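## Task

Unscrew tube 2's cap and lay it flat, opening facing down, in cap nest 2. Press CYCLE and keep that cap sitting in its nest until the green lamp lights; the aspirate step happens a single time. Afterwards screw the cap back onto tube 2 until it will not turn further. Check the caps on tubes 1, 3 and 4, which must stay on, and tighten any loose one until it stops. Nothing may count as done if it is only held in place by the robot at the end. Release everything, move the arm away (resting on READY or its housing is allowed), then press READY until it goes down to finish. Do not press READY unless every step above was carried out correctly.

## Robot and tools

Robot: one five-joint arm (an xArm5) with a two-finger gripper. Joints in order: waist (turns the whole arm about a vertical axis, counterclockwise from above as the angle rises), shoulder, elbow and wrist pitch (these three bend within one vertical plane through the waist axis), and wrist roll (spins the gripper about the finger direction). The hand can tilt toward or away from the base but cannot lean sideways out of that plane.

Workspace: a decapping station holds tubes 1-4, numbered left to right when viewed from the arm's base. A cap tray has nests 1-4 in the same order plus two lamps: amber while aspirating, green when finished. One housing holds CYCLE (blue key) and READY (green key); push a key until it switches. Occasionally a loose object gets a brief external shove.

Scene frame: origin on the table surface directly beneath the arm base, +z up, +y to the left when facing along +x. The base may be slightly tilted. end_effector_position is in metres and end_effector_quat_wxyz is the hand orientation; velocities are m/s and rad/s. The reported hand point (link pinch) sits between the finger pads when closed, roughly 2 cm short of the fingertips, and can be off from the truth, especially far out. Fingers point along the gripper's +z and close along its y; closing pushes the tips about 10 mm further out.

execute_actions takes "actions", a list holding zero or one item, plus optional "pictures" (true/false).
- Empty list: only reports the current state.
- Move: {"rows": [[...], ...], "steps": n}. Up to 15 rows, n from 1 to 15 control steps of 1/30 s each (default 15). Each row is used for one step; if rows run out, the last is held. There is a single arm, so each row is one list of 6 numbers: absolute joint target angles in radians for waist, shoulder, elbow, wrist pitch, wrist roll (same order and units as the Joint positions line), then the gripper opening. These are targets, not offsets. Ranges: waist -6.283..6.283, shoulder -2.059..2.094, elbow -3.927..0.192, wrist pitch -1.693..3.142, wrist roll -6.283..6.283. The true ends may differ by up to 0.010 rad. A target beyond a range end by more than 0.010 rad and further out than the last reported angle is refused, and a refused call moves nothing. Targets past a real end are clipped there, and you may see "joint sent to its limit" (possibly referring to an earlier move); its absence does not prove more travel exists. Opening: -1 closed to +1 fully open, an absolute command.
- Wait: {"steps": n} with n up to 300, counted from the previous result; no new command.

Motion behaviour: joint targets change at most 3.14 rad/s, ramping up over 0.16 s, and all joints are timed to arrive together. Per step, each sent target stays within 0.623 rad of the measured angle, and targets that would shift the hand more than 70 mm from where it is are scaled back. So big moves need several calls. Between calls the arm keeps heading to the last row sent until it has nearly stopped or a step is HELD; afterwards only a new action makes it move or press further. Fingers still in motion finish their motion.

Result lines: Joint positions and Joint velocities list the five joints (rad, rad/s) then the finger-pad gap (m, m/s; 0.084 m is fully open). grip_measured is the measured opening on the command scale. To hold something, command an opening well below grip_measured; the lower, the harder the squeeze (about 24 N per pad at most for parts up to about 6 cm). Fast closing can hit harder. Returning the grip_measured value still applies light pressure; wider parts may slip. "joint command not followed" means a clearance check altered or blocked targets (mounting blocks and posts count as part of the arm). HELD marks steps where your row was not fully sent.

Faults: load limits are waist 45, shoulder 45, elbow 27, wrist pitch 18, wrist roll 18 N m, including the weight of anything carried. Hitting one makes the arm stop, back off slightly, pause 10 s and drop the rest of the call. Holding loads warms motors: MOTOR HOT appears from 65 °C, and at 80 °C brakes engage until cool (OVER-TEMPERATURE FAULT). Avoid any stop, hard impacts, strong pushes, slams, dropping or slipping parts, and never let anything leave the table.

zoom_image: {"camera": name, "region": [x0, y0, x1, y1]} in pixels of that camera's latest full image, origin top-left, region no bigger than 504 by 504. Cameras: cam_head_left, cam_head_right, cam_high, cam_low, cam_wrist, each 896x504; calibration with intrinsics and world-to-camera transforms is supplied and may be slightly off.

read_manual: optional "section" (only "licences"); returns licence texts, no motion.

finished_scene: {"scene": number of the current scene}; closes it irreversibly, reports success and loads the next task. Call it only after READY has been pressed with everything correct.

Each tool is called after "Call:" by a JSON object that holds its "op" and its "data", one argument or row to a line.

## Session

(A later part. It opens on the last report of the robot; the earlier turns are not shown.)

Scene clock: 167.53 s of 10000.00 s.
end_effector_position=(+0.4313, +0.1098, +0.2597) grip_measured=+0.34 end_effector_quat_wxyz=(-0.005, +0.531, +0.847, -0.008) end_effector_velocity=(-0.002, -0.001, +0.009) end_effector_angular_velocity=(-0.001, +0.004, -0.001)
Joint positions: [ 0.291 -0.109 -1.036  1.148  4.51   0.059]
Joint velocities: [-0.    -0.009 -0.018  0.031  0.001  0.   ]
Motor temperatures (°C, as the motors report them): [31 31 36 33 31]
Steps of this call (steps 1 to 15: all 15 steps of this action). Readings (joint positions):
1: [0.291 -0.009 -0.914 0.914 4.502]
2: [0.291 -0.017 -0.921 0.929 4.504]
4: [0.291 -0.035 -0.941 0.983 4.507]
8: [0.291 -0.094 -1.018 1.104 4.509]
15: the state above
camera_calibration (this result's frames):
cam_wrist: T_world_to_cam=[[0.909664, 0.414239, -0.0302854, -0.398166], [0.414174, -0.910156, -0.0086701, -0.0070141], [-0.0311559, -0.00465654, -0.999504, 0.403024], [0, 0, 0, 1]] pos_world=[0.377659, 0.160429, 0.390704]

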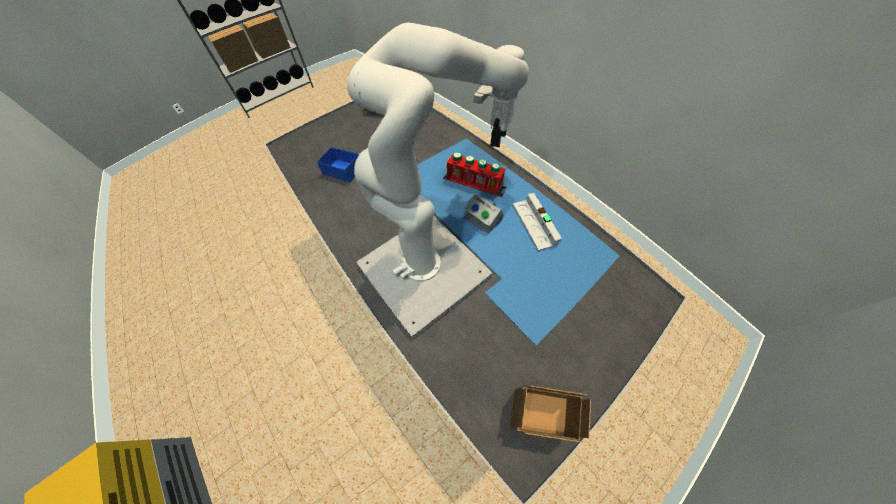

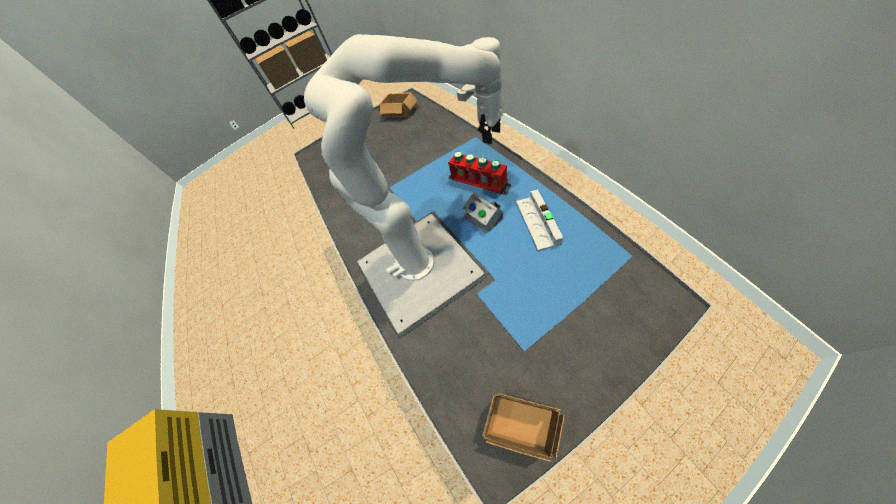

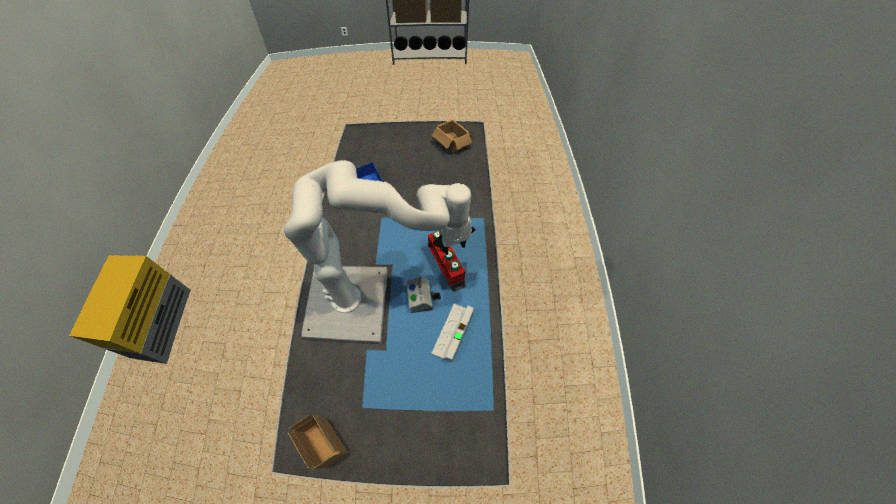

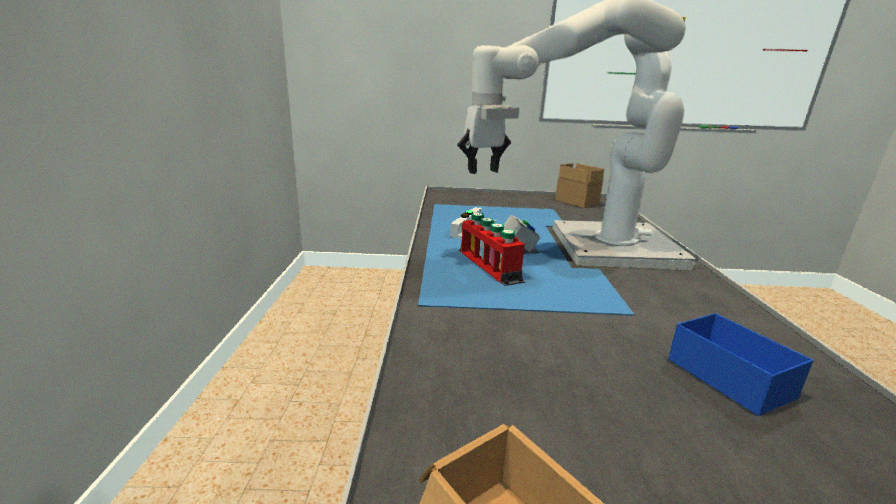

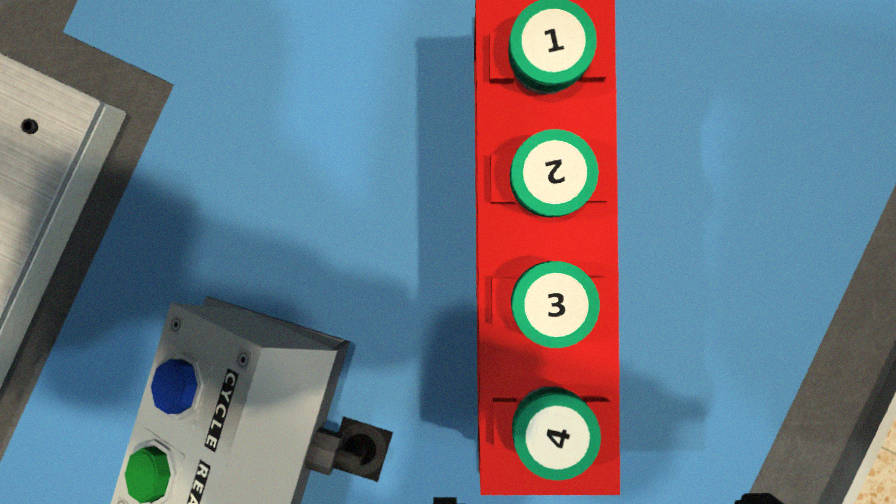

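Call:
{"op": "execute_actions", "data": {
  "actions": [
    {"rows":[[0.405,-0.08,-0.94,1.02,1.48,0.35]],"steps":15}
  ],
  "pictures": false
}}

Call:
{"op": "execute_actions", "data": {
  "actions": [
    {"rows":[[0.405,-0.045,-0.897,0.942,1.48,0.35]],"steps":15}
  ],
  "pictures": false
}}

Call:
{"op": "execute_actions", "data": {
  "actions": [
    {"rows":[[0.405,-0.02,-0.88,0.9,1.48,0.35]],"steps":10}
  ],
  "pictures": false
}}

Call:
{"op": "execute_actions", "data": {
  "actions": [
    {"rows":[[0.405,0.057,-0.826,0.769,1.48,0.35],[0.405,0.057,-0.826,0.769,1.48,0.35],[0.405,0.057,-0.826,0.769,1.48,0.35],[0.405,0.057,-0.826,0.769,1.48,0.35],[0.405,0.057,-0.826,0.769,1.48,0.35],[0.405,0.057,-0.826,0.769,1.48,0.35],[0.405,0.057,-0.826,0.769,1.48,0.35],[0.405,0.057,-0.826,0.769,1.48,0.35],[0.405,0.057,-0.826,0.769,1.48,-0.1],[0.405,0.057,-0.826,0.769,1.48,-0.1],[0.405,0.057,-0.826,0.769,1.48,-0.1],[0.405,0.057,-0.826,0.769,1.48,-0.7]],"steps":15}
  ],
  "pictures": false
}}

Call:
{"op": "execute_actions", "data": {
  "actions": [
    {"rows":[[0.405,0.059,-0.825,0.766,2.3,-0.7]],"steps":15}
  ],
  "pictures": false
}}

Call:
{"op": "execute_actions", "data": {
  "actions": [
    {"rows":[[0.405,0.057,-0.826,0.769,2.3,0.35],[0.405,0.057,-0.826,0.769,2.3,0.35],[0.405,0.057,-0.826,0.769,2.3,0.35],[0.405,0.057,-0.826,0.769,2.3,0.35],[0.405,-0.045,-0.897,0.942,2.3,0.35]],"steps":15}
  ],
  "pictures": false
}}

Call:
{"op": "execute_actions", "data": {
  "actions": [
    {"rows":[[0.636,-0.04,-0.908,0.948,1.715,0.35]],"steps":15}
  ],
  "pictures": false
}}

Call:
{"op": "execute_actions", "data": {
  "actions": [
    {"rows":[[0.636,0.01,-0.875,0.865,1.715,0.35]],"steps":12}
  ]
}}

Scene clock: 177.67 s of 10000.00 s.
end_effector_position=(+0.4140, +0.1548, +0.2185) grip_measured=+0.34 end_effector_quat_wxyz=(-0.008, +0.032, +0.999, -0.004) end_effector_velocity=(-0.003, +0.021, -0.010) end_effector_angular_velocity=(+0.052, -0.012, +2.659)
Joint positions: [ 0.401 -0.081 -0.944  1.026  3.563  0.059]
Joint velocities: [ 0.048  0.002  0.035 -0.071 -2.612 -0.   ]
Motor temperatures (°C, as the motors report them): [31 31 36 33 31]
Steps of this call (steps 1 to 15: the robot went on to your last target; steps 16 to 289: nothing new was sent; steps 290 to 304: all 15 steps of this action). Readings (joint positions):
290: [0.291 -0.111 -1.039 1.150 4.510]
291: [0.291 -0.111 -1.039 1.149 4.506]
293: [0.298 -0.109 -1.033 1.140 4.463]
297: [0.347 -0.096 -0.990 1.085 4.186]
304: the state above

Scene clock: 178.17 s of 10000.00 s.
end_effector_position=(+0.4132, +0.1565, +0.1910) grip_measured=+0.34 end_effector_quat_wxyz=(-0.008, -0.587, +0.810, +0.001) end_effector_velocity=(+0.002, +0.001, -0.003) end_effector_angular_velocity=(+0.041, +0.006, +2.615)
Joint positions: [ 0.405 -0.046 -0.898  0.944  2.249  0.059]
Joint velocities: [ 0.     0.005  0.008 -0.025 -2.614  0.   ]
Motor temperatures (°C, as the motors report them): [31 31 36 33 31]
Steps of this call (steps 1 to 15: all 15 steps of this action). Readings (joint positions):
1: [0.402 -0.081 -0.943 1.024 3.475]
2: [0.403 -0.081 -0.942 1.022 3.388]
4: [0.404 -0.079 -0.939 1.014 3.213]
8: [0.404 -0.058 -0.913 0.971 2.862]
15: the state above

Scene clock: 178.50 s of 10000.00 s.
end_effector_position=(+0.4132, +0.1565, +0.1767) grip_measured=+0.34 end_effector_quat_wxyz=(+0.008, +0.832, -0.554, -0.005) end_effector_velocity=(-0.001, -0.001, -0.029) end_effector_angular_velocity=(+0.009, +0.013, +0.705)
Joint positions: [ 0.405 -0.022 -0.881  0.906  1.536  0.059]
Joint velocities: [-0.001  0.049  0.034 -0.074 -0.705  0.   ]
Motor temperatures (°C, as the motors report them): [31 31 36 33 31]
Steps of this call (steps 1 to 10: all 10 steps of this action). Readings (joint positions):
1: [0.405 -0.046 -0.898 0.943 2.162]
2: [0.405 -0.046 -0.898 0.943 2.074]
4: [0.405 -0.044 -0.897 0.939 1.899]
8: [0.405 -0.028 -0.885 0.914 1.609]
10: the state above

Scene clock: 179.00 s of 10000.00 s.
end_effector_position=(+0.4148, +0.1572, +0.1333) grip_measured=-0.25 end_effector_quat_wxyz=(+0.004, +0.848, -0.530, -0.002) end_effector_velocity=(-0.001, -0.001, -0.002) end_effector_angular_velocity=(-0.001, +0.002, +0.000)
Joint positions: [ 0.405  0.055 -0.83   0.768  1.48   0.033]
Joint velocities: [-0.001 -0.     0.006 -0.004 -0.002 -0.   ]
Motor temperatures (°C, as the motors report them): [31 31 36 33 31]
Steps of this call (steps 1 to 15: all 15 steps of this action). Readings (joint positions):
1: [0.405 -0.021 -0.880 0.904 1.517]
2: [0.405 -0.020 -0.879 0.899 1.505]
4: [0.405 -0.001 -0.868 0.860 1.491]
8: [0.405 0.049 -0.830 0.791 1.483]
15: the state above

Scene clock: 179.50 s of 10000.00 s.
end_effector_position=(+0.4145, +0.1562, +0.1314) grip_measured=-0.25 end_effector_quat_wxyz=(-0.005, -0.586, +0.811, +0.001) end_effector_velocity=(-0.002, -0.002, -0.003) end_effector_angular_velocity=(-0.008, +0.004, -0.626)
Joint positions: [ 0.403  0.058 -0.828  0.764  2.25   0.033]
Joint velocities: [-0.003  0.002  0.004  0.002  0.623  0.001]
Motor temperatures (°C, as the motors report them): [31 31 36 33 31]
Steps of this call (steps 1 to 15: all 15 steps of this action). Readings (joint positions):
1: [0.405 0.055 -0.830 0.767 1.480]
2: [0.405 0.055 -0.830 0.767 1.484]
4: [0.405 0.055 -0.829 0.767 1.527]
8: [0.405 0.056 -0.829 0.765 1.804]
15: the state above

Scene clock: 180.00 s of 10000.00 s.
end_effector_position=(+0.4137, +0.1568, +0.1882) grip_measured=+0.34 end_effector_quat_wxyz=(-0.007, -0.566, +0.824, +0.001) end_effector_velocity=(-0.026, -0.011, -0.001) end_effector_angular_velocity=(-0.035, +0.092, -0.003)
Joint positions: [ 0.405 -0.042 -0.894  0.934  2.3    0.059]
Joint velocities: [-0.002 -0.022  0.006  0.114  0.     0.   ]
Motor temperatures (°C, as the motors report them): [31 31 36 33 31]
Steps of this call (steps 1 to 15: all 15 steps of this action). Readings (joint positions):
1: [0.403 0.058 -0.828 0.764 2.267]
2: [0.404 0.058 -0.827 0.766 2.278]
4: [0.405 0.060 -0.818 0.773 2.291]
8: [0.406 0.038 -0.834 0.818 2.298]
15: the state above

Scene clock: 180.50 s of 10000.00 s.
end_effector_position=(+0.3704, +0.2445, +0.1916) grip_measured=+0.34 end_effector_quat_wxyz=(+0.007, +0.837, -0.547, -0.004) end_effector_velocity=(-0.023, +0.036, +0.001) end_effector_angular_velocity=(+0.006, +0.004, +0.416)
Joint positions: [ 0.628 -0.04  -0.907  0.948  1.741  0.059]
Joint velocities: [ 0.098  0.001 -0.005  0.005 -0.318  0.   ]
Motor temperatures (°C, as the motors report them): [31 31 36 33 31]
Steps of this call (steps 1 to 15: all 15 steps of this action). Readings (joint positions):
1: [0.405 -0.042 -0.894 0.937 2.300]
2: [0.406 -0.042 -0.894 0.939 2.296]
4: [0.421 -0.042 -0.896 0.941 2.253]
8: [0.517 -0.041 -0.901 0.944 2.016]
15: the state above

Scene clock: 180.90 s of 10000.00 s.
end_effector_position=(+0.3698, +0.2484, +0.1638) grip_measured=+0.34 end_effector_quat_wxyz=(+0.007, +0.846, -0.533, -0.004) end_effector_velocity=(+0.005, +0.005, -0.001) end_effector_angular_velocity=(+0.013, -0.019, +0.005)
Joint positions: [ 0.635  0.009 -0.876  0.867  1.715  0.059]
Joint velocities: [ 0.003  0.006  0.    -0.029 -0.003 -0.   ]
Motor temperatures (°C, as the motors report them): [31 31 36 33 31]
Steps of this call (steps 1 to 12: all 12 steps of this action). Readings (joint positions):
1: [0.630 -0.040 -0.907 0.948 1.732]
2: [0.632 -0.039 -0.907 0.944 1.727]
4: [0.633 -0.024 -0.898 0.916 1.720]
8: [0.635 0.006 -0.876 0.877 1.716]
12: the state above
camera_calibration (this result's frames):
cam_wrist: T_world_to_cam=[[-0.911118, -0.412126, 0.00414054, 0.470332], [-0.412146, 0.911074, -0.00890196, -0.00300149], [-0.000103614, -0.00981725, -0.999952, 0.295773], [0, 0, 0, 1]] pos_world=[0.427321, 0.199474, 0.293784]

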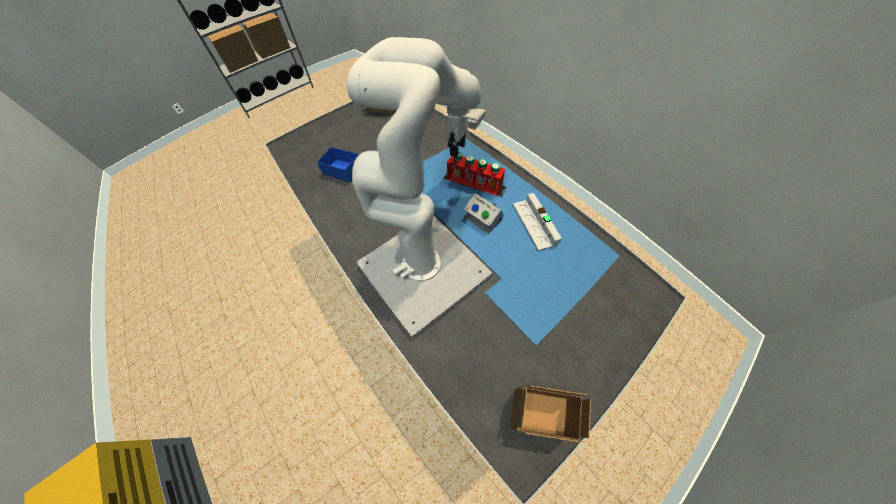

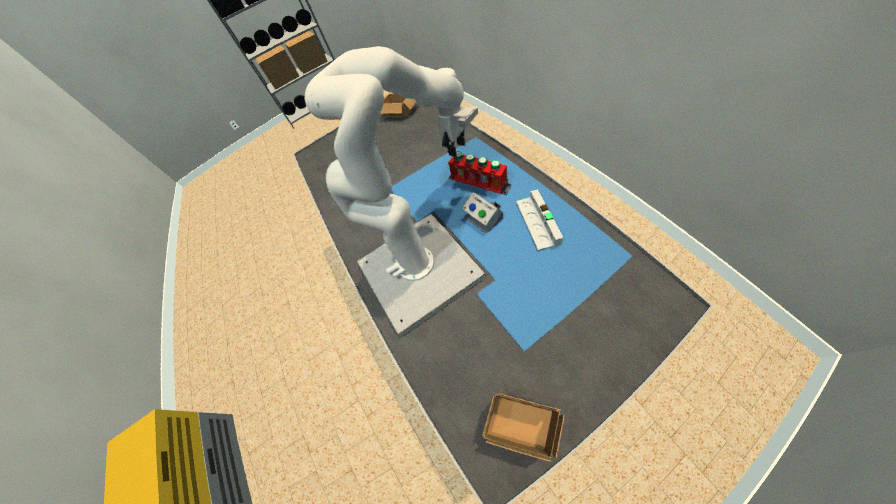

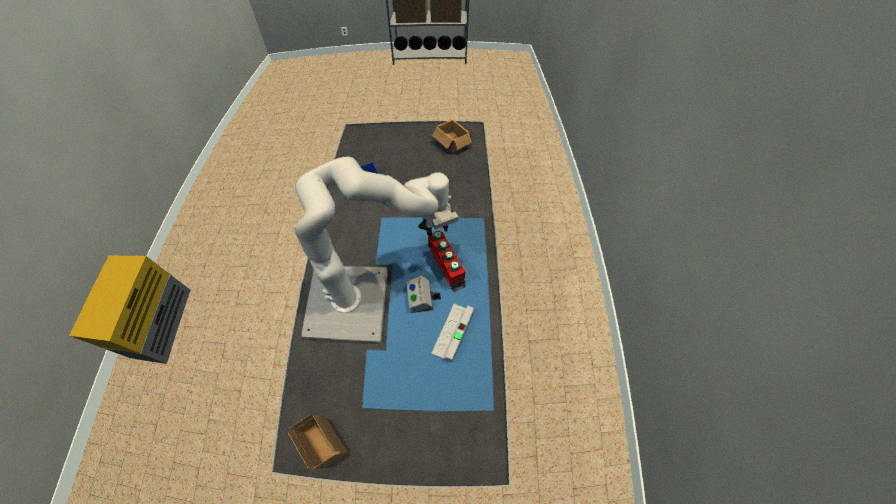

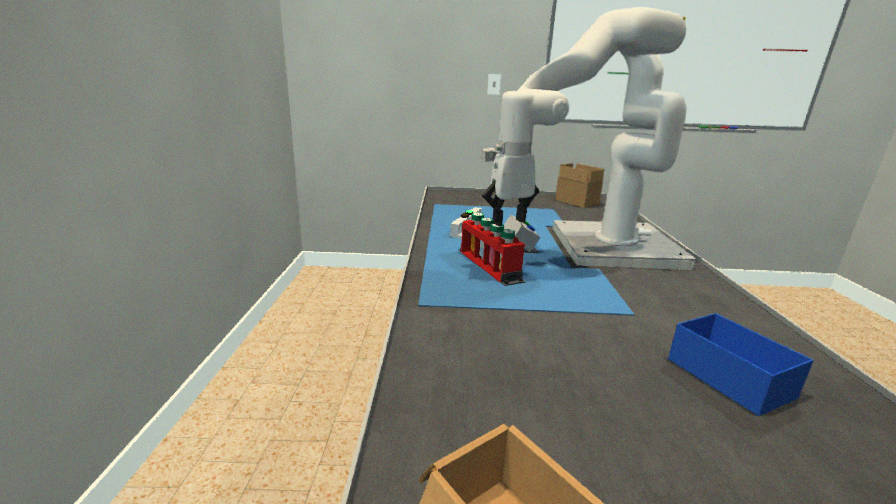

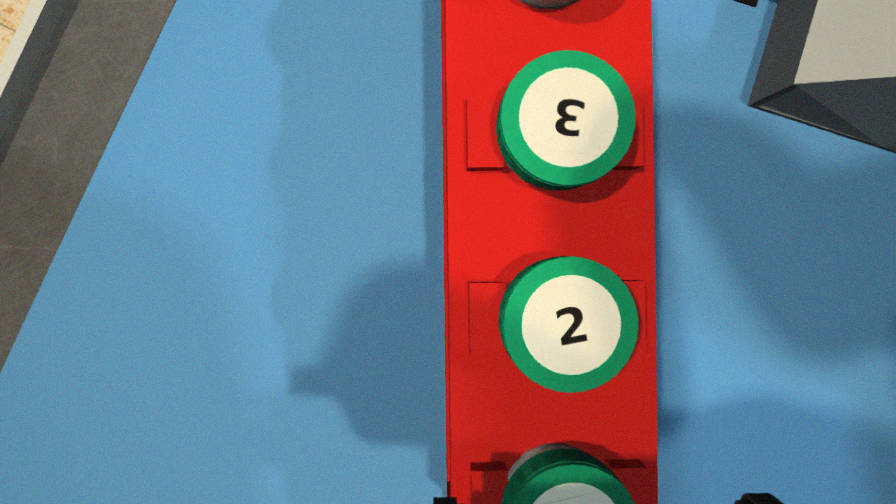

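3 tight. Now cap 1.

Call:
{"op": "execute_actions", "data": {
  "actions": [
    {"rows":[[0.636,0.063,-0.838,0.775,1.715,0.35],[0.636,0.063,-0.838,0.775,1.715,0.35],[0.636,0.063,-0.838,0.775,1.715,0.35],[0.636,0.063,-0.838,0.775,1.715,0.35],[0.636,0.063,-0.838,0.775,1.715,0.35],[0.636,0.063,-0.838,0.775,1.715,0.35],[0.636,0.063,-0.838,0.775,1.715,0.35],[0.636,0.063,-0.838,0.775,1.715,0.35],[0.636,0.063,-0.838,0.775,1.715,-0.1],[0.636,0.063,-0.838,0.775,1.715,-0.1],[0.636,0.063,-0.838,0.775,1.715,-0.1],[0.636,0.063,-0.838,0.775,1.715,-0.7]],"steps":15}
  ],
  "pictures": false
}}

Call:
{"op": "execute_actions", "data": {
  "actions": [
    {"rows":[[0.636,0.066,-0.836,0.77,3.2,-0.7]],"steps":15}
  ],
  "pictures": false
}}

Call:
{"op": "execute_actions", "data": {
  "actions": [
    {"rows":[[0.636,0.069,-0.835,0.766,4.86,-0.7]],"steps":15}
  ],
  "pictures": false
}}

Call:
{"op": "execute_actions", "data": {
  "actions": [
    {"rows":[[0.636,0.069,-0.835,0.766,4.86,-0.7],[0.636,0.069,-0.835,0.766,4.86,-0.7],[0.636,0.069,-0.835,0.766,4.86,-0.7],[0.636,0.069,-0.835,0.766,4.86,-0.7],[0.636,0.069,-0.835,0.766,4.86,-0.7],[0.636,0.069,-0.835,0.766,4.86,-0.7],[0.636,0.066,-0.836,0.77,4.86,0.35],[0.636,0.066,-0.836,0.77,4.86,0.35],[0.636,0.066,-0.836,0.77,4.86,0.35],[0.636,0.066,-0.836,0.77,4.86,0.35],[0.636,-0.04,-0.908,0.948,4.86,0.35]],"steps":15}
  ],
  "pictures": false
}}

Call:
{"op": "execute_actions", "data": {
  "actions": [
    {"rows":[[0.636,-0.04,-0.908,0.948,4.86,0.35]],"steps":8}
  ],
  "pictures": false
}}

Call:
{"op": "execute_actions", "data": {
  "actions": [
    {"rows":[[0.291,-0.111,-1.039,1.15,4.51,0.35]],"steps":15}
  ]
}}

Scene clock: 193.43 s of 10000.00 s.
end_effector_position=(+0.3704, +0.2489, +0.1344) grip_measured=-0.25 end_effector_quat_wxyz=(+0.004, +0.847, -0.532, -0.003) end_effector_velocity=(-0.000, -0.000, +0.000) end_effector_angular_velocity=(+0.000, -0.000, +0.000)
Joint positions: [ 0.636  0.062 -0.842  0.773  1.715  0.033]
Joint velocities: [-0.    -0.003  0.002  0.001 -0.    -0.001]
Motor temperatures (°C, as the motors report them): [31 31 36 33 31]
Steps of this call (steps 1 to 15: the robot went on to your last target; steps 16 to 361: nothing new was sent; steps 362 to 376: all 15 steps of this action). Readings (joint positions):
362: [0.636 0.010 -0.875 0.865 1.715]
363: [0.636 0.011 -0.874 0.861 1.715]
365: [0.636 0.027 -0.865 0.831 1.715]
369: [0.636 0.058 -0.840 0.788 1.715]
376: the state above

Scene clock: 193.93 s of 10000.00 s.
end_effector_position=(+0.3681, +0.2472, +0.1304) grip_measured=-0.25 end_effector_quat_wxyz=(-0.008, -0.510, +0.860, +0.001) end_effector_velocity=(-0.012, -0.007, -0.011) end_effector_angular_velocity=(-0.063, +0.015, -2.608)
Joint positions: [ 0.635  0.066 -0.835  0.771  2.662  0.033]
Joint velocities: [ 0.003  0.005  0.021  0.016  2.611 -0.005]
Motor temperatures (°C, as the motors report them): [31 31 36 33 31]
Steps of this call (steps 1 to 15: all 15 steps of this action). Readings (joint positions):
1: [0.636 0.062 -0.842 0.773 1.715]
2: [0.636 0.062 -0.841 0.773 1.719]
4: [0.636 0.062 -0.841 0.773 1.762]
8: [0.636 0.062 -0.840 0.772 2.039]
15: the state above

Scene clock: 194.43 s of 10000.00 s.
end_effector_position=(+0.3691, +0.2499, +0.1302) grip_measured=-0.25 end_effector_quat_wxyz=(-0.005, +0.119, +0.993, -0.003) end_effector_velocity=(+0.022, -0.003, +0.014) end_effector_angular_velocity=(+0.001, -0.051, -2.647)
Joint positions: [ 0.639  0.069 -0.838  0.763  3.975  0.033]
Joint velocities: [-0.033 -0.01  -0.025 -0.015  2.614  0.004]
Motor temperatures (°C, as the motors report them): [31 31 36 33 31]
Steps of this call (steps 1 to 15: all 15 steps of this action). Readings (joint positions):
1: [0.635 0.066 -0.835 0.771 2.750]
2: [0.636 0.066 -0.834 0.772 2.837]
4: [0.637 0.067 -0.833 0.772 3.012]
8: [0.640 0.069 -0.832 0.770 3.362]
15: the state above

Scene clock: 194.93 s of 10000.00 s.
end_effector_position=(+0.3660, +0.2450, +0.1515) grip_measured=+0.34 end_effector_quat_wxyz=(-0.007, +0.529, +0.848, -0.014) end_effector_velocity=(+0.054, +0.042, +0.398) end_effector_angular_velocity=(+0.106, -0.166, -0.137)
Joint positions: [ 0.634  0.025 -0.86   0.85   4.847  0.058]
Joint velocities: [ 0.013 -0.646 -0.483  0.932  0.15   0.005]
Motor temperatures (°C, as the motors report them): [31 31 36 33 31]
Steps of this call (steps 1 to 15: all 15 steps of this action). Readings (joint positions):
1: [0.638 0.069 -0.838 0.763 4.063]
2: [0.637 0.069 -0.839 0.762 4.151]
4: [0.635 0.068 -0.839 0.763 4.326]
8: [0.633 0.068 -0.838 0.765 4.654]
15: the state above

Scene clock: 195.20 s of 10000.00 s.
end_effector_position=(+0.3682, +0.2473, +0.1899) grip_measured=+0.34 end_effector_quat_wxyz=(-0.005, +0.533, +0.846, -0.008) end_effector_velocity=(-0.010, -0.006, +0.000) end_effector_angular_velocity=(-0.024, +0.036, -0.004)
Joint positions: [ 0.636 -0.037 -0.905  0.944  4.859  0.059]
Joint velocities: [ 0.003 -0.008 -0.001  0.053  0.007  0.   ]
Motor temperatures (°C, as the motors report them): [31 31 36 33 31]
Steps of this call (steps 1 to 8: all 8 steps of this action). Readings (joint positions):
1: [0.634 0.004 -0.876 0.879 4.851]
2: [0.635 -0.013 -0.890 0.901 4.854]
4: [0.635 -0.032 -0.904 0.927 4.857]
8: the state above

Scene clock: 195.70 s of 10000.00 s.
end_effector_position=(+0.4288, +0.1245, +0.2550) grip_measured=+0.34 end_effector_quat_wxyz=(-0.004, +0.533, +0.846, -0.006) end_effector_velocity=(+0.054, -0.184, +0.099) end_effector_angular_velocity=(+0.007, -0.029, -0.012)
Joint positions: [ 0.325 -0.104 -1.026  1.128  4.547  0.059]
Joint velocities: [-0.433 -0.102 -0.172  0.245 -0.421  0.   ]
Motor temperatures (°C, as the motors report them): [31 31 36 33 31]
Steps of this call (steps 1 to 15: all 15 steps of this action). Readings (joint positions):
1: [0.636 -0.038 -0.905 0.946 4.859]
2: [0.633 -0.038 -0.907 0.949 4.856]
4: [0.600 -0.045 -0.919 0.972 4.818]
8: [0.489 -0.069 -0.963 1.033 4.711]
15: the state above
camera_calibration (this result's frames):
cam_wrist: T_world_to_cam=[[0.911143, 0.411311, -0.0253409, -0.403674], [0.41125, -0.911489, -0.00779898, 0.00855982], [-0.0263058, -0.00331548, -0.999648, 0.396137], [0, 0, 0, 1]] pos_world=[0.374705, 0.175151, 0.385835]

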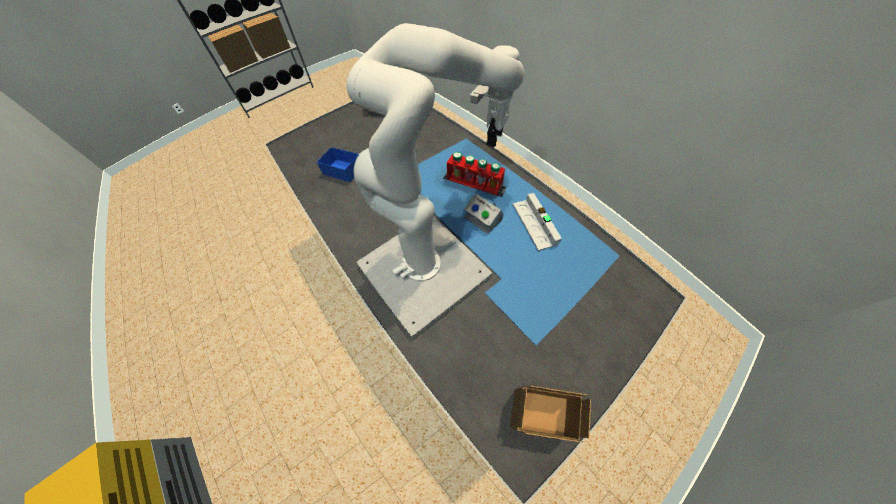

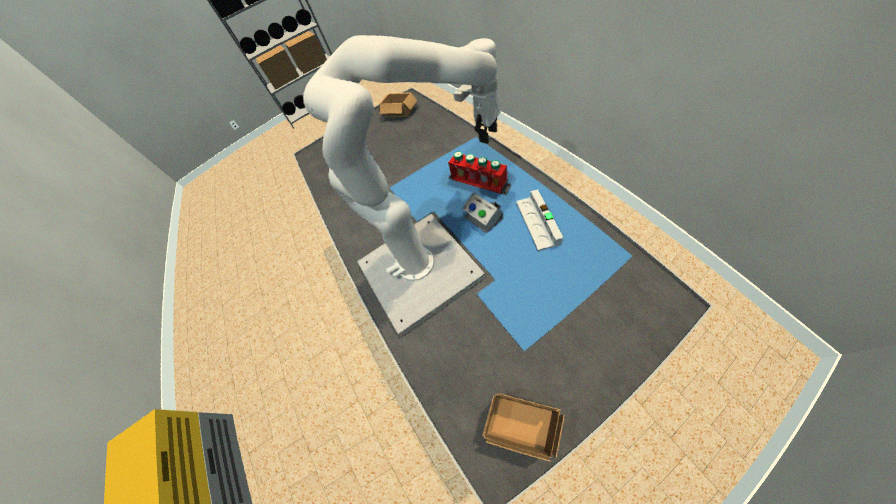

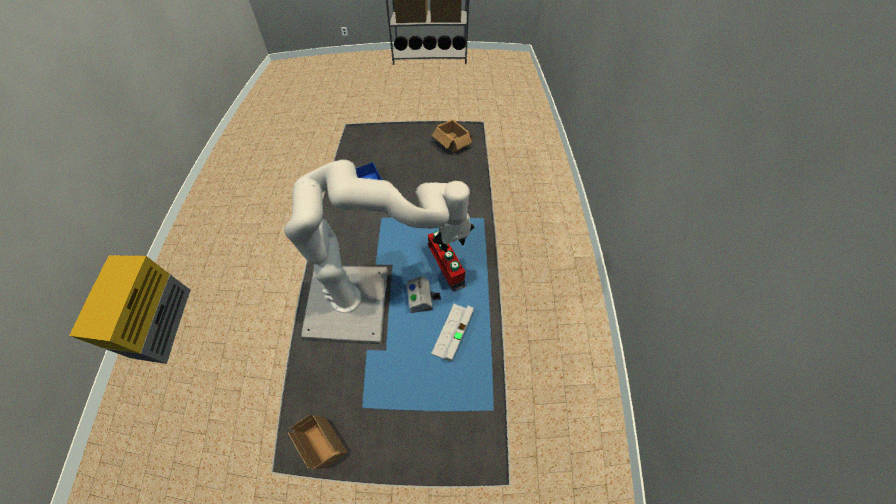

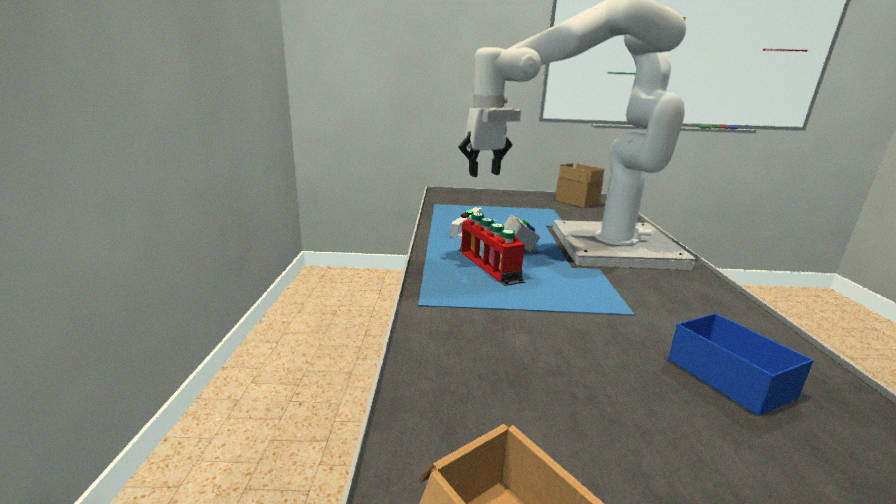

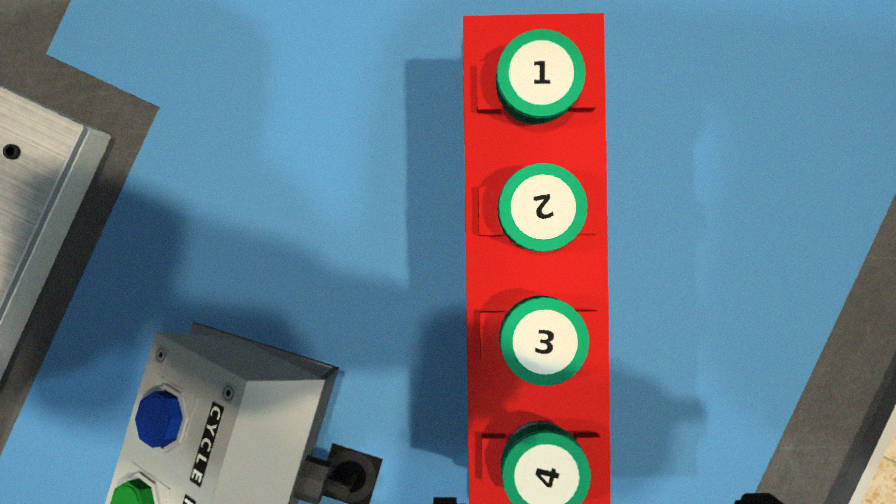

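Call:
{"op": "execute_actions", "data": {
  "actions": [
    {"rows":[[0.05,-0.45,-0.6,0.95,3.14,-1]],"steps":15}
  ],
  "pictures": false
}}

Call:
{"op": "execute_actions", "data": {
  "actions": [
    {"rows":[[0.022,-0.695,-0.3,0.8,3.14,-1]],"steps":15}
  ],
  "pictures": false
}}

Call:
{"op": "execute_actions", "data": {
  "actions": [
    {"rows":[[0.022,-0.695,-0.132,0.667,3.14,-1]],"steps":15}
  ]
}}

Scene clock: 201.37 s of 10000.00 s.
end_effector_position=(+0.3740, +0.0157, +0.2351) grip_measured=-1.00 end_effector_quat_wxyz=(+0.035, +0.256, +0.966, +0.007) end_effector_velocity=(-0.100, -0.117, -0.056) end_effector_angular_velocity=(-0.187, -0.115, +2.317)
Joint positions: [ 0.082 -0.405 -0.659  0.978  3.699  0.   ]
Joint velocities: [-0.304 -0.427  0.556 -0.251 -2.626  0.   ]
Motor temperatures (°C, as the motors report them): [31 31 36 33 31]
Steps of this call (steps 1 to 30: the robot went on to your last target; steps 31 to 155: nothing new was sent; steps 156 to 170: all 15 steps of this action). Readings (joint positions):
156: [0.291 -0.111 -1.039 1.150 4.510]
157: [0.290 -0.113 -1.037 1.148 4.506]
159: [0.275 -0.134 -1.008 1.134 4.463]
163: [0.193 -0.248 -0.863 1.070 4.246]
170: the state above

Scene clock: 201.87 s of 10000.00 s.
end_effector_position=(+0.3151, -0.0053, +0.1966) grip_measured=-1.00 end_effector_quat_wxyz=(+0.090, +0.011, +0.996, -0.004) end_effector_velocity=(-0.005, -0.002, -0.005) end_effector_angular_velocity=(-0.009, -0.027, +0.038)
Joint positions: [ 0.023 -0.691 -0.306  0.802  3.144  0.   ]
Joint velocities: [-0.006 -0.043  0.05  -0.035 -0.045  0.   ]
Motor temperatures (°C, as the motors report them): [31 31 36 33 31]
Steps of this call (steps 1 to 15: all 15 steps of this action). Readings (joint positions):
1: [0.073 -0.417 -0.642 0.970 3.611]
2: [0.066 -0.428 -0.629 0.964 3.525]
4: [0.054 -0.462 -0.586 0.940 3.377]
8: [0.032 -0.619 -0.393 0.848 3.205]
15: the state above

Scene clock: 202.37 s of 10000.00 s.
end_effector_position=(+0.2809, -0.0052, +0.1395) grip_measured=-1.00 end_effector_quat_wxyz=(+0.074, +0.010, +0.997, -0.004) end_effector_velocity=(-0.004, +0.000, -0.006) end_effector_angular_velocity=(+0.000, +0.002, +0.000)
Joint positions: [ 0.022 -0.695 -0.135  0.668  3.14   0.   ]
Joint velocities: [ 0.001 -0.002  0.02  -0.016  0.     0.   ]
Motor temperatures (°C, as the motors report them): [31 31 37 33 31]
Steps of this call (steps 1 to 15: all 15 steps of this action). Readings (joint positions):
1: [0.023 -0.692 -0.305 0.801 3.143]
2: [0.023 -0.693 -0.301 0.798 3.142]
4: [0.022 -0.695 -0.265 0.764 3.141]
8: [0.022 -0.693 -0.155 0.692 3.140]
15: the state above
camera_calibration (this result's frames):
cam_wrist: T_world_to_cam=[[0.0439661, 0.998913, -0.0155061, 0.0267808], [0.989449, -0.0413944, 0.138839, -0.2281], [0.138046, -0.0214467, -0.990194, 0.228783], [0, 0, 0, 1]] pos_world=[0.192933, -0.0312871, 0.258623]

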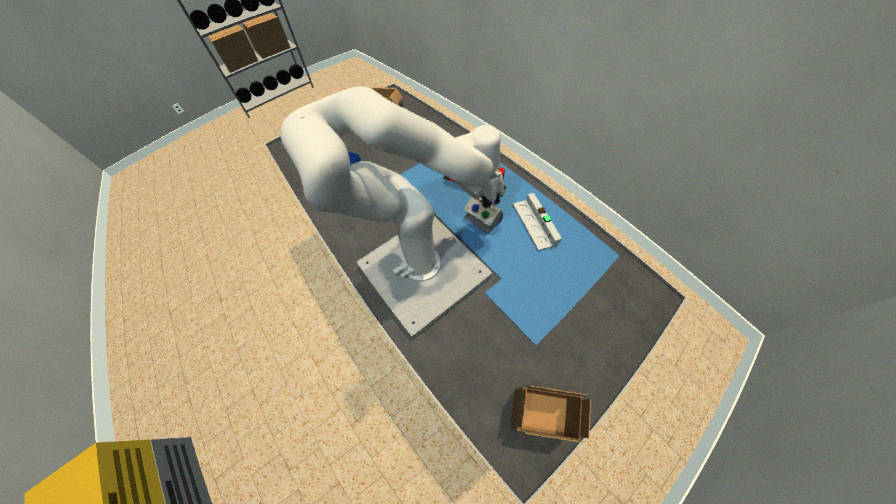

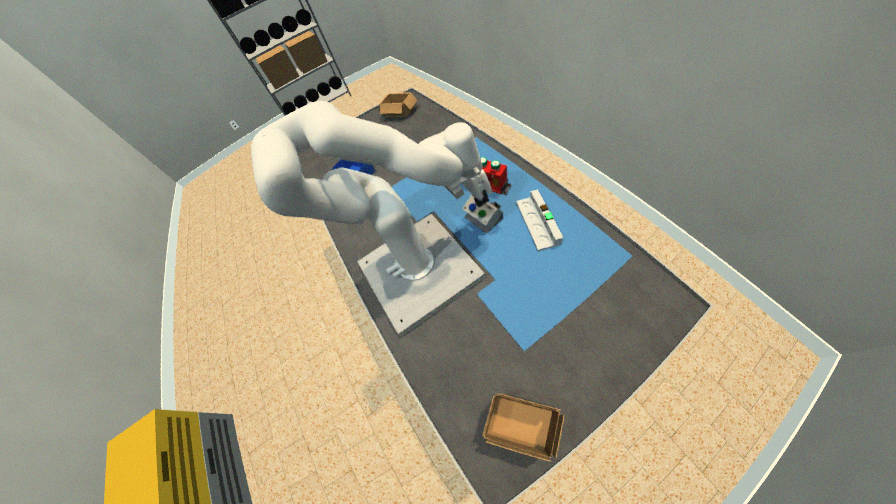

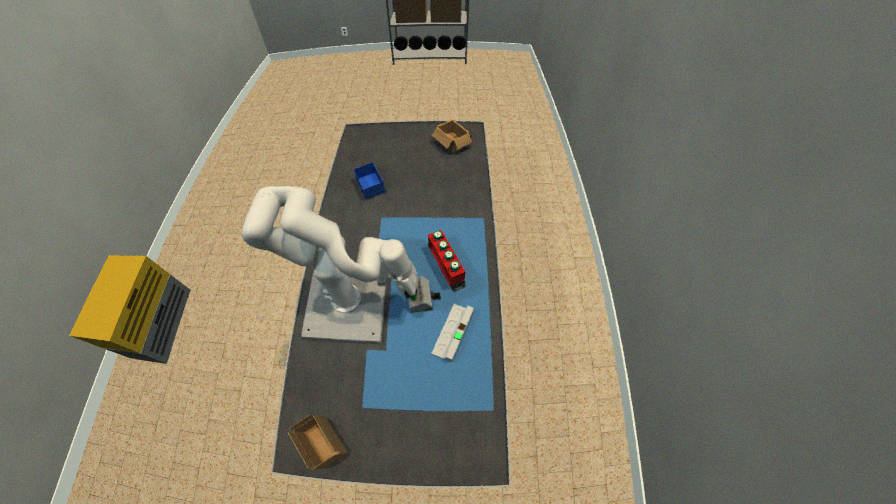

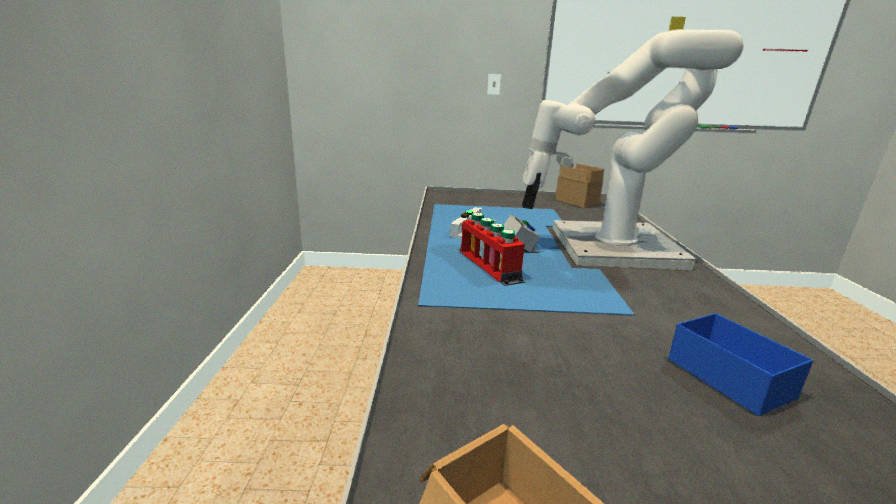

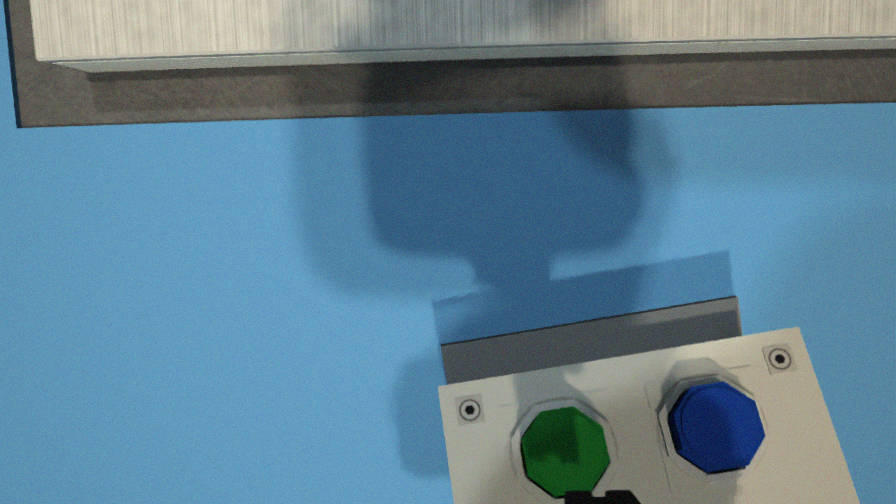

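Call:
{"op": "execute_actions", "data": {
  "actions": [
    {"rows":[[0.022,-0.56,-0.10,0.50,3.14,-1],[0.022,-0.56,-0.10,0.50,3.14,-1],[0.022,-0.56,-0.10,0.50,3.14,-1],[0.022,-0.56,-0.10,0.50,3.14,-1],[0.022,-0.56,-0.10,0.50,3.14,-1],[0.022,-0.51,-0.087,0.437,3.14,-1],[0.022,-0.51,-0.087,0.437,3.14,-1],[0.022,-0.51,-0.087,0.437,3.14,-1],[0.022,-0.49,-0.082,0.412,3.14,-1],[0.022,-0.49,-0.082,0.412,3.14,-1],[0.022,-0.49,-0.082,0.412,3.14,-1],[0.022,-0.478,-0.08,0.398,3.14,-1]],"steps":15}
  ],
  "pictures": false
}}

Call:
{"op": "execute_actions", "data": {
  "actions": [
    {"rows":[[0.022,-0.62,-0.115,0.575,3.14,-1]],"steps":15}
  ]
}}

Scene clock: 206.57 s of 10000.00 s.
end_effector_position=(+0.2829, -0.0056, +0.0915) grip_measured=-1.00 end_effector_quat_wxyz=(+0.078, +0.010, +0.997, -0.004) end_effector_velocity=(-0.000, +0.000, +0.000) end_effector_angular_velocity=(-0.000, +0.000, +0.001)
Joint positions: [ 0.022 -0.484 -0.084  0.398  3.14   0.   ]
Joint velocities: [ 0.001 -0.     0.     0.    -0.     0.   ]
Motor temperatures (°C, as the motors report them): [31 31 36 33 31]
The task's run ended inside this call: 2 steps that you had sent did not run.
Steps of this call (steps 1 to 15: the robot went on to your last target; steps 16 to 113: nothing new was sent; steps 114 to 126: the first 13 steps of this action). Readings (joint positions):
114: [0.022 -0.695 -0.132 0.667 3.140]
115: [0.022 -0.693 -0.132 0.663 3.140]
117: [0.022 -0.663 -0.126 0.623 3.140]
121: [0.022 -0.571 -0.101 0.516 3.140]
126: [0.022 -0.506 -0.087 0.432 3.140]
The task's run has ended: the event that ends the task has happened.

The task's run has ended: the event that ends the task has happened. Episode already finished.

Call:
{"op": "finished_scene", "data": {
  "scene": 2
}}

The scene is finished: the task was done.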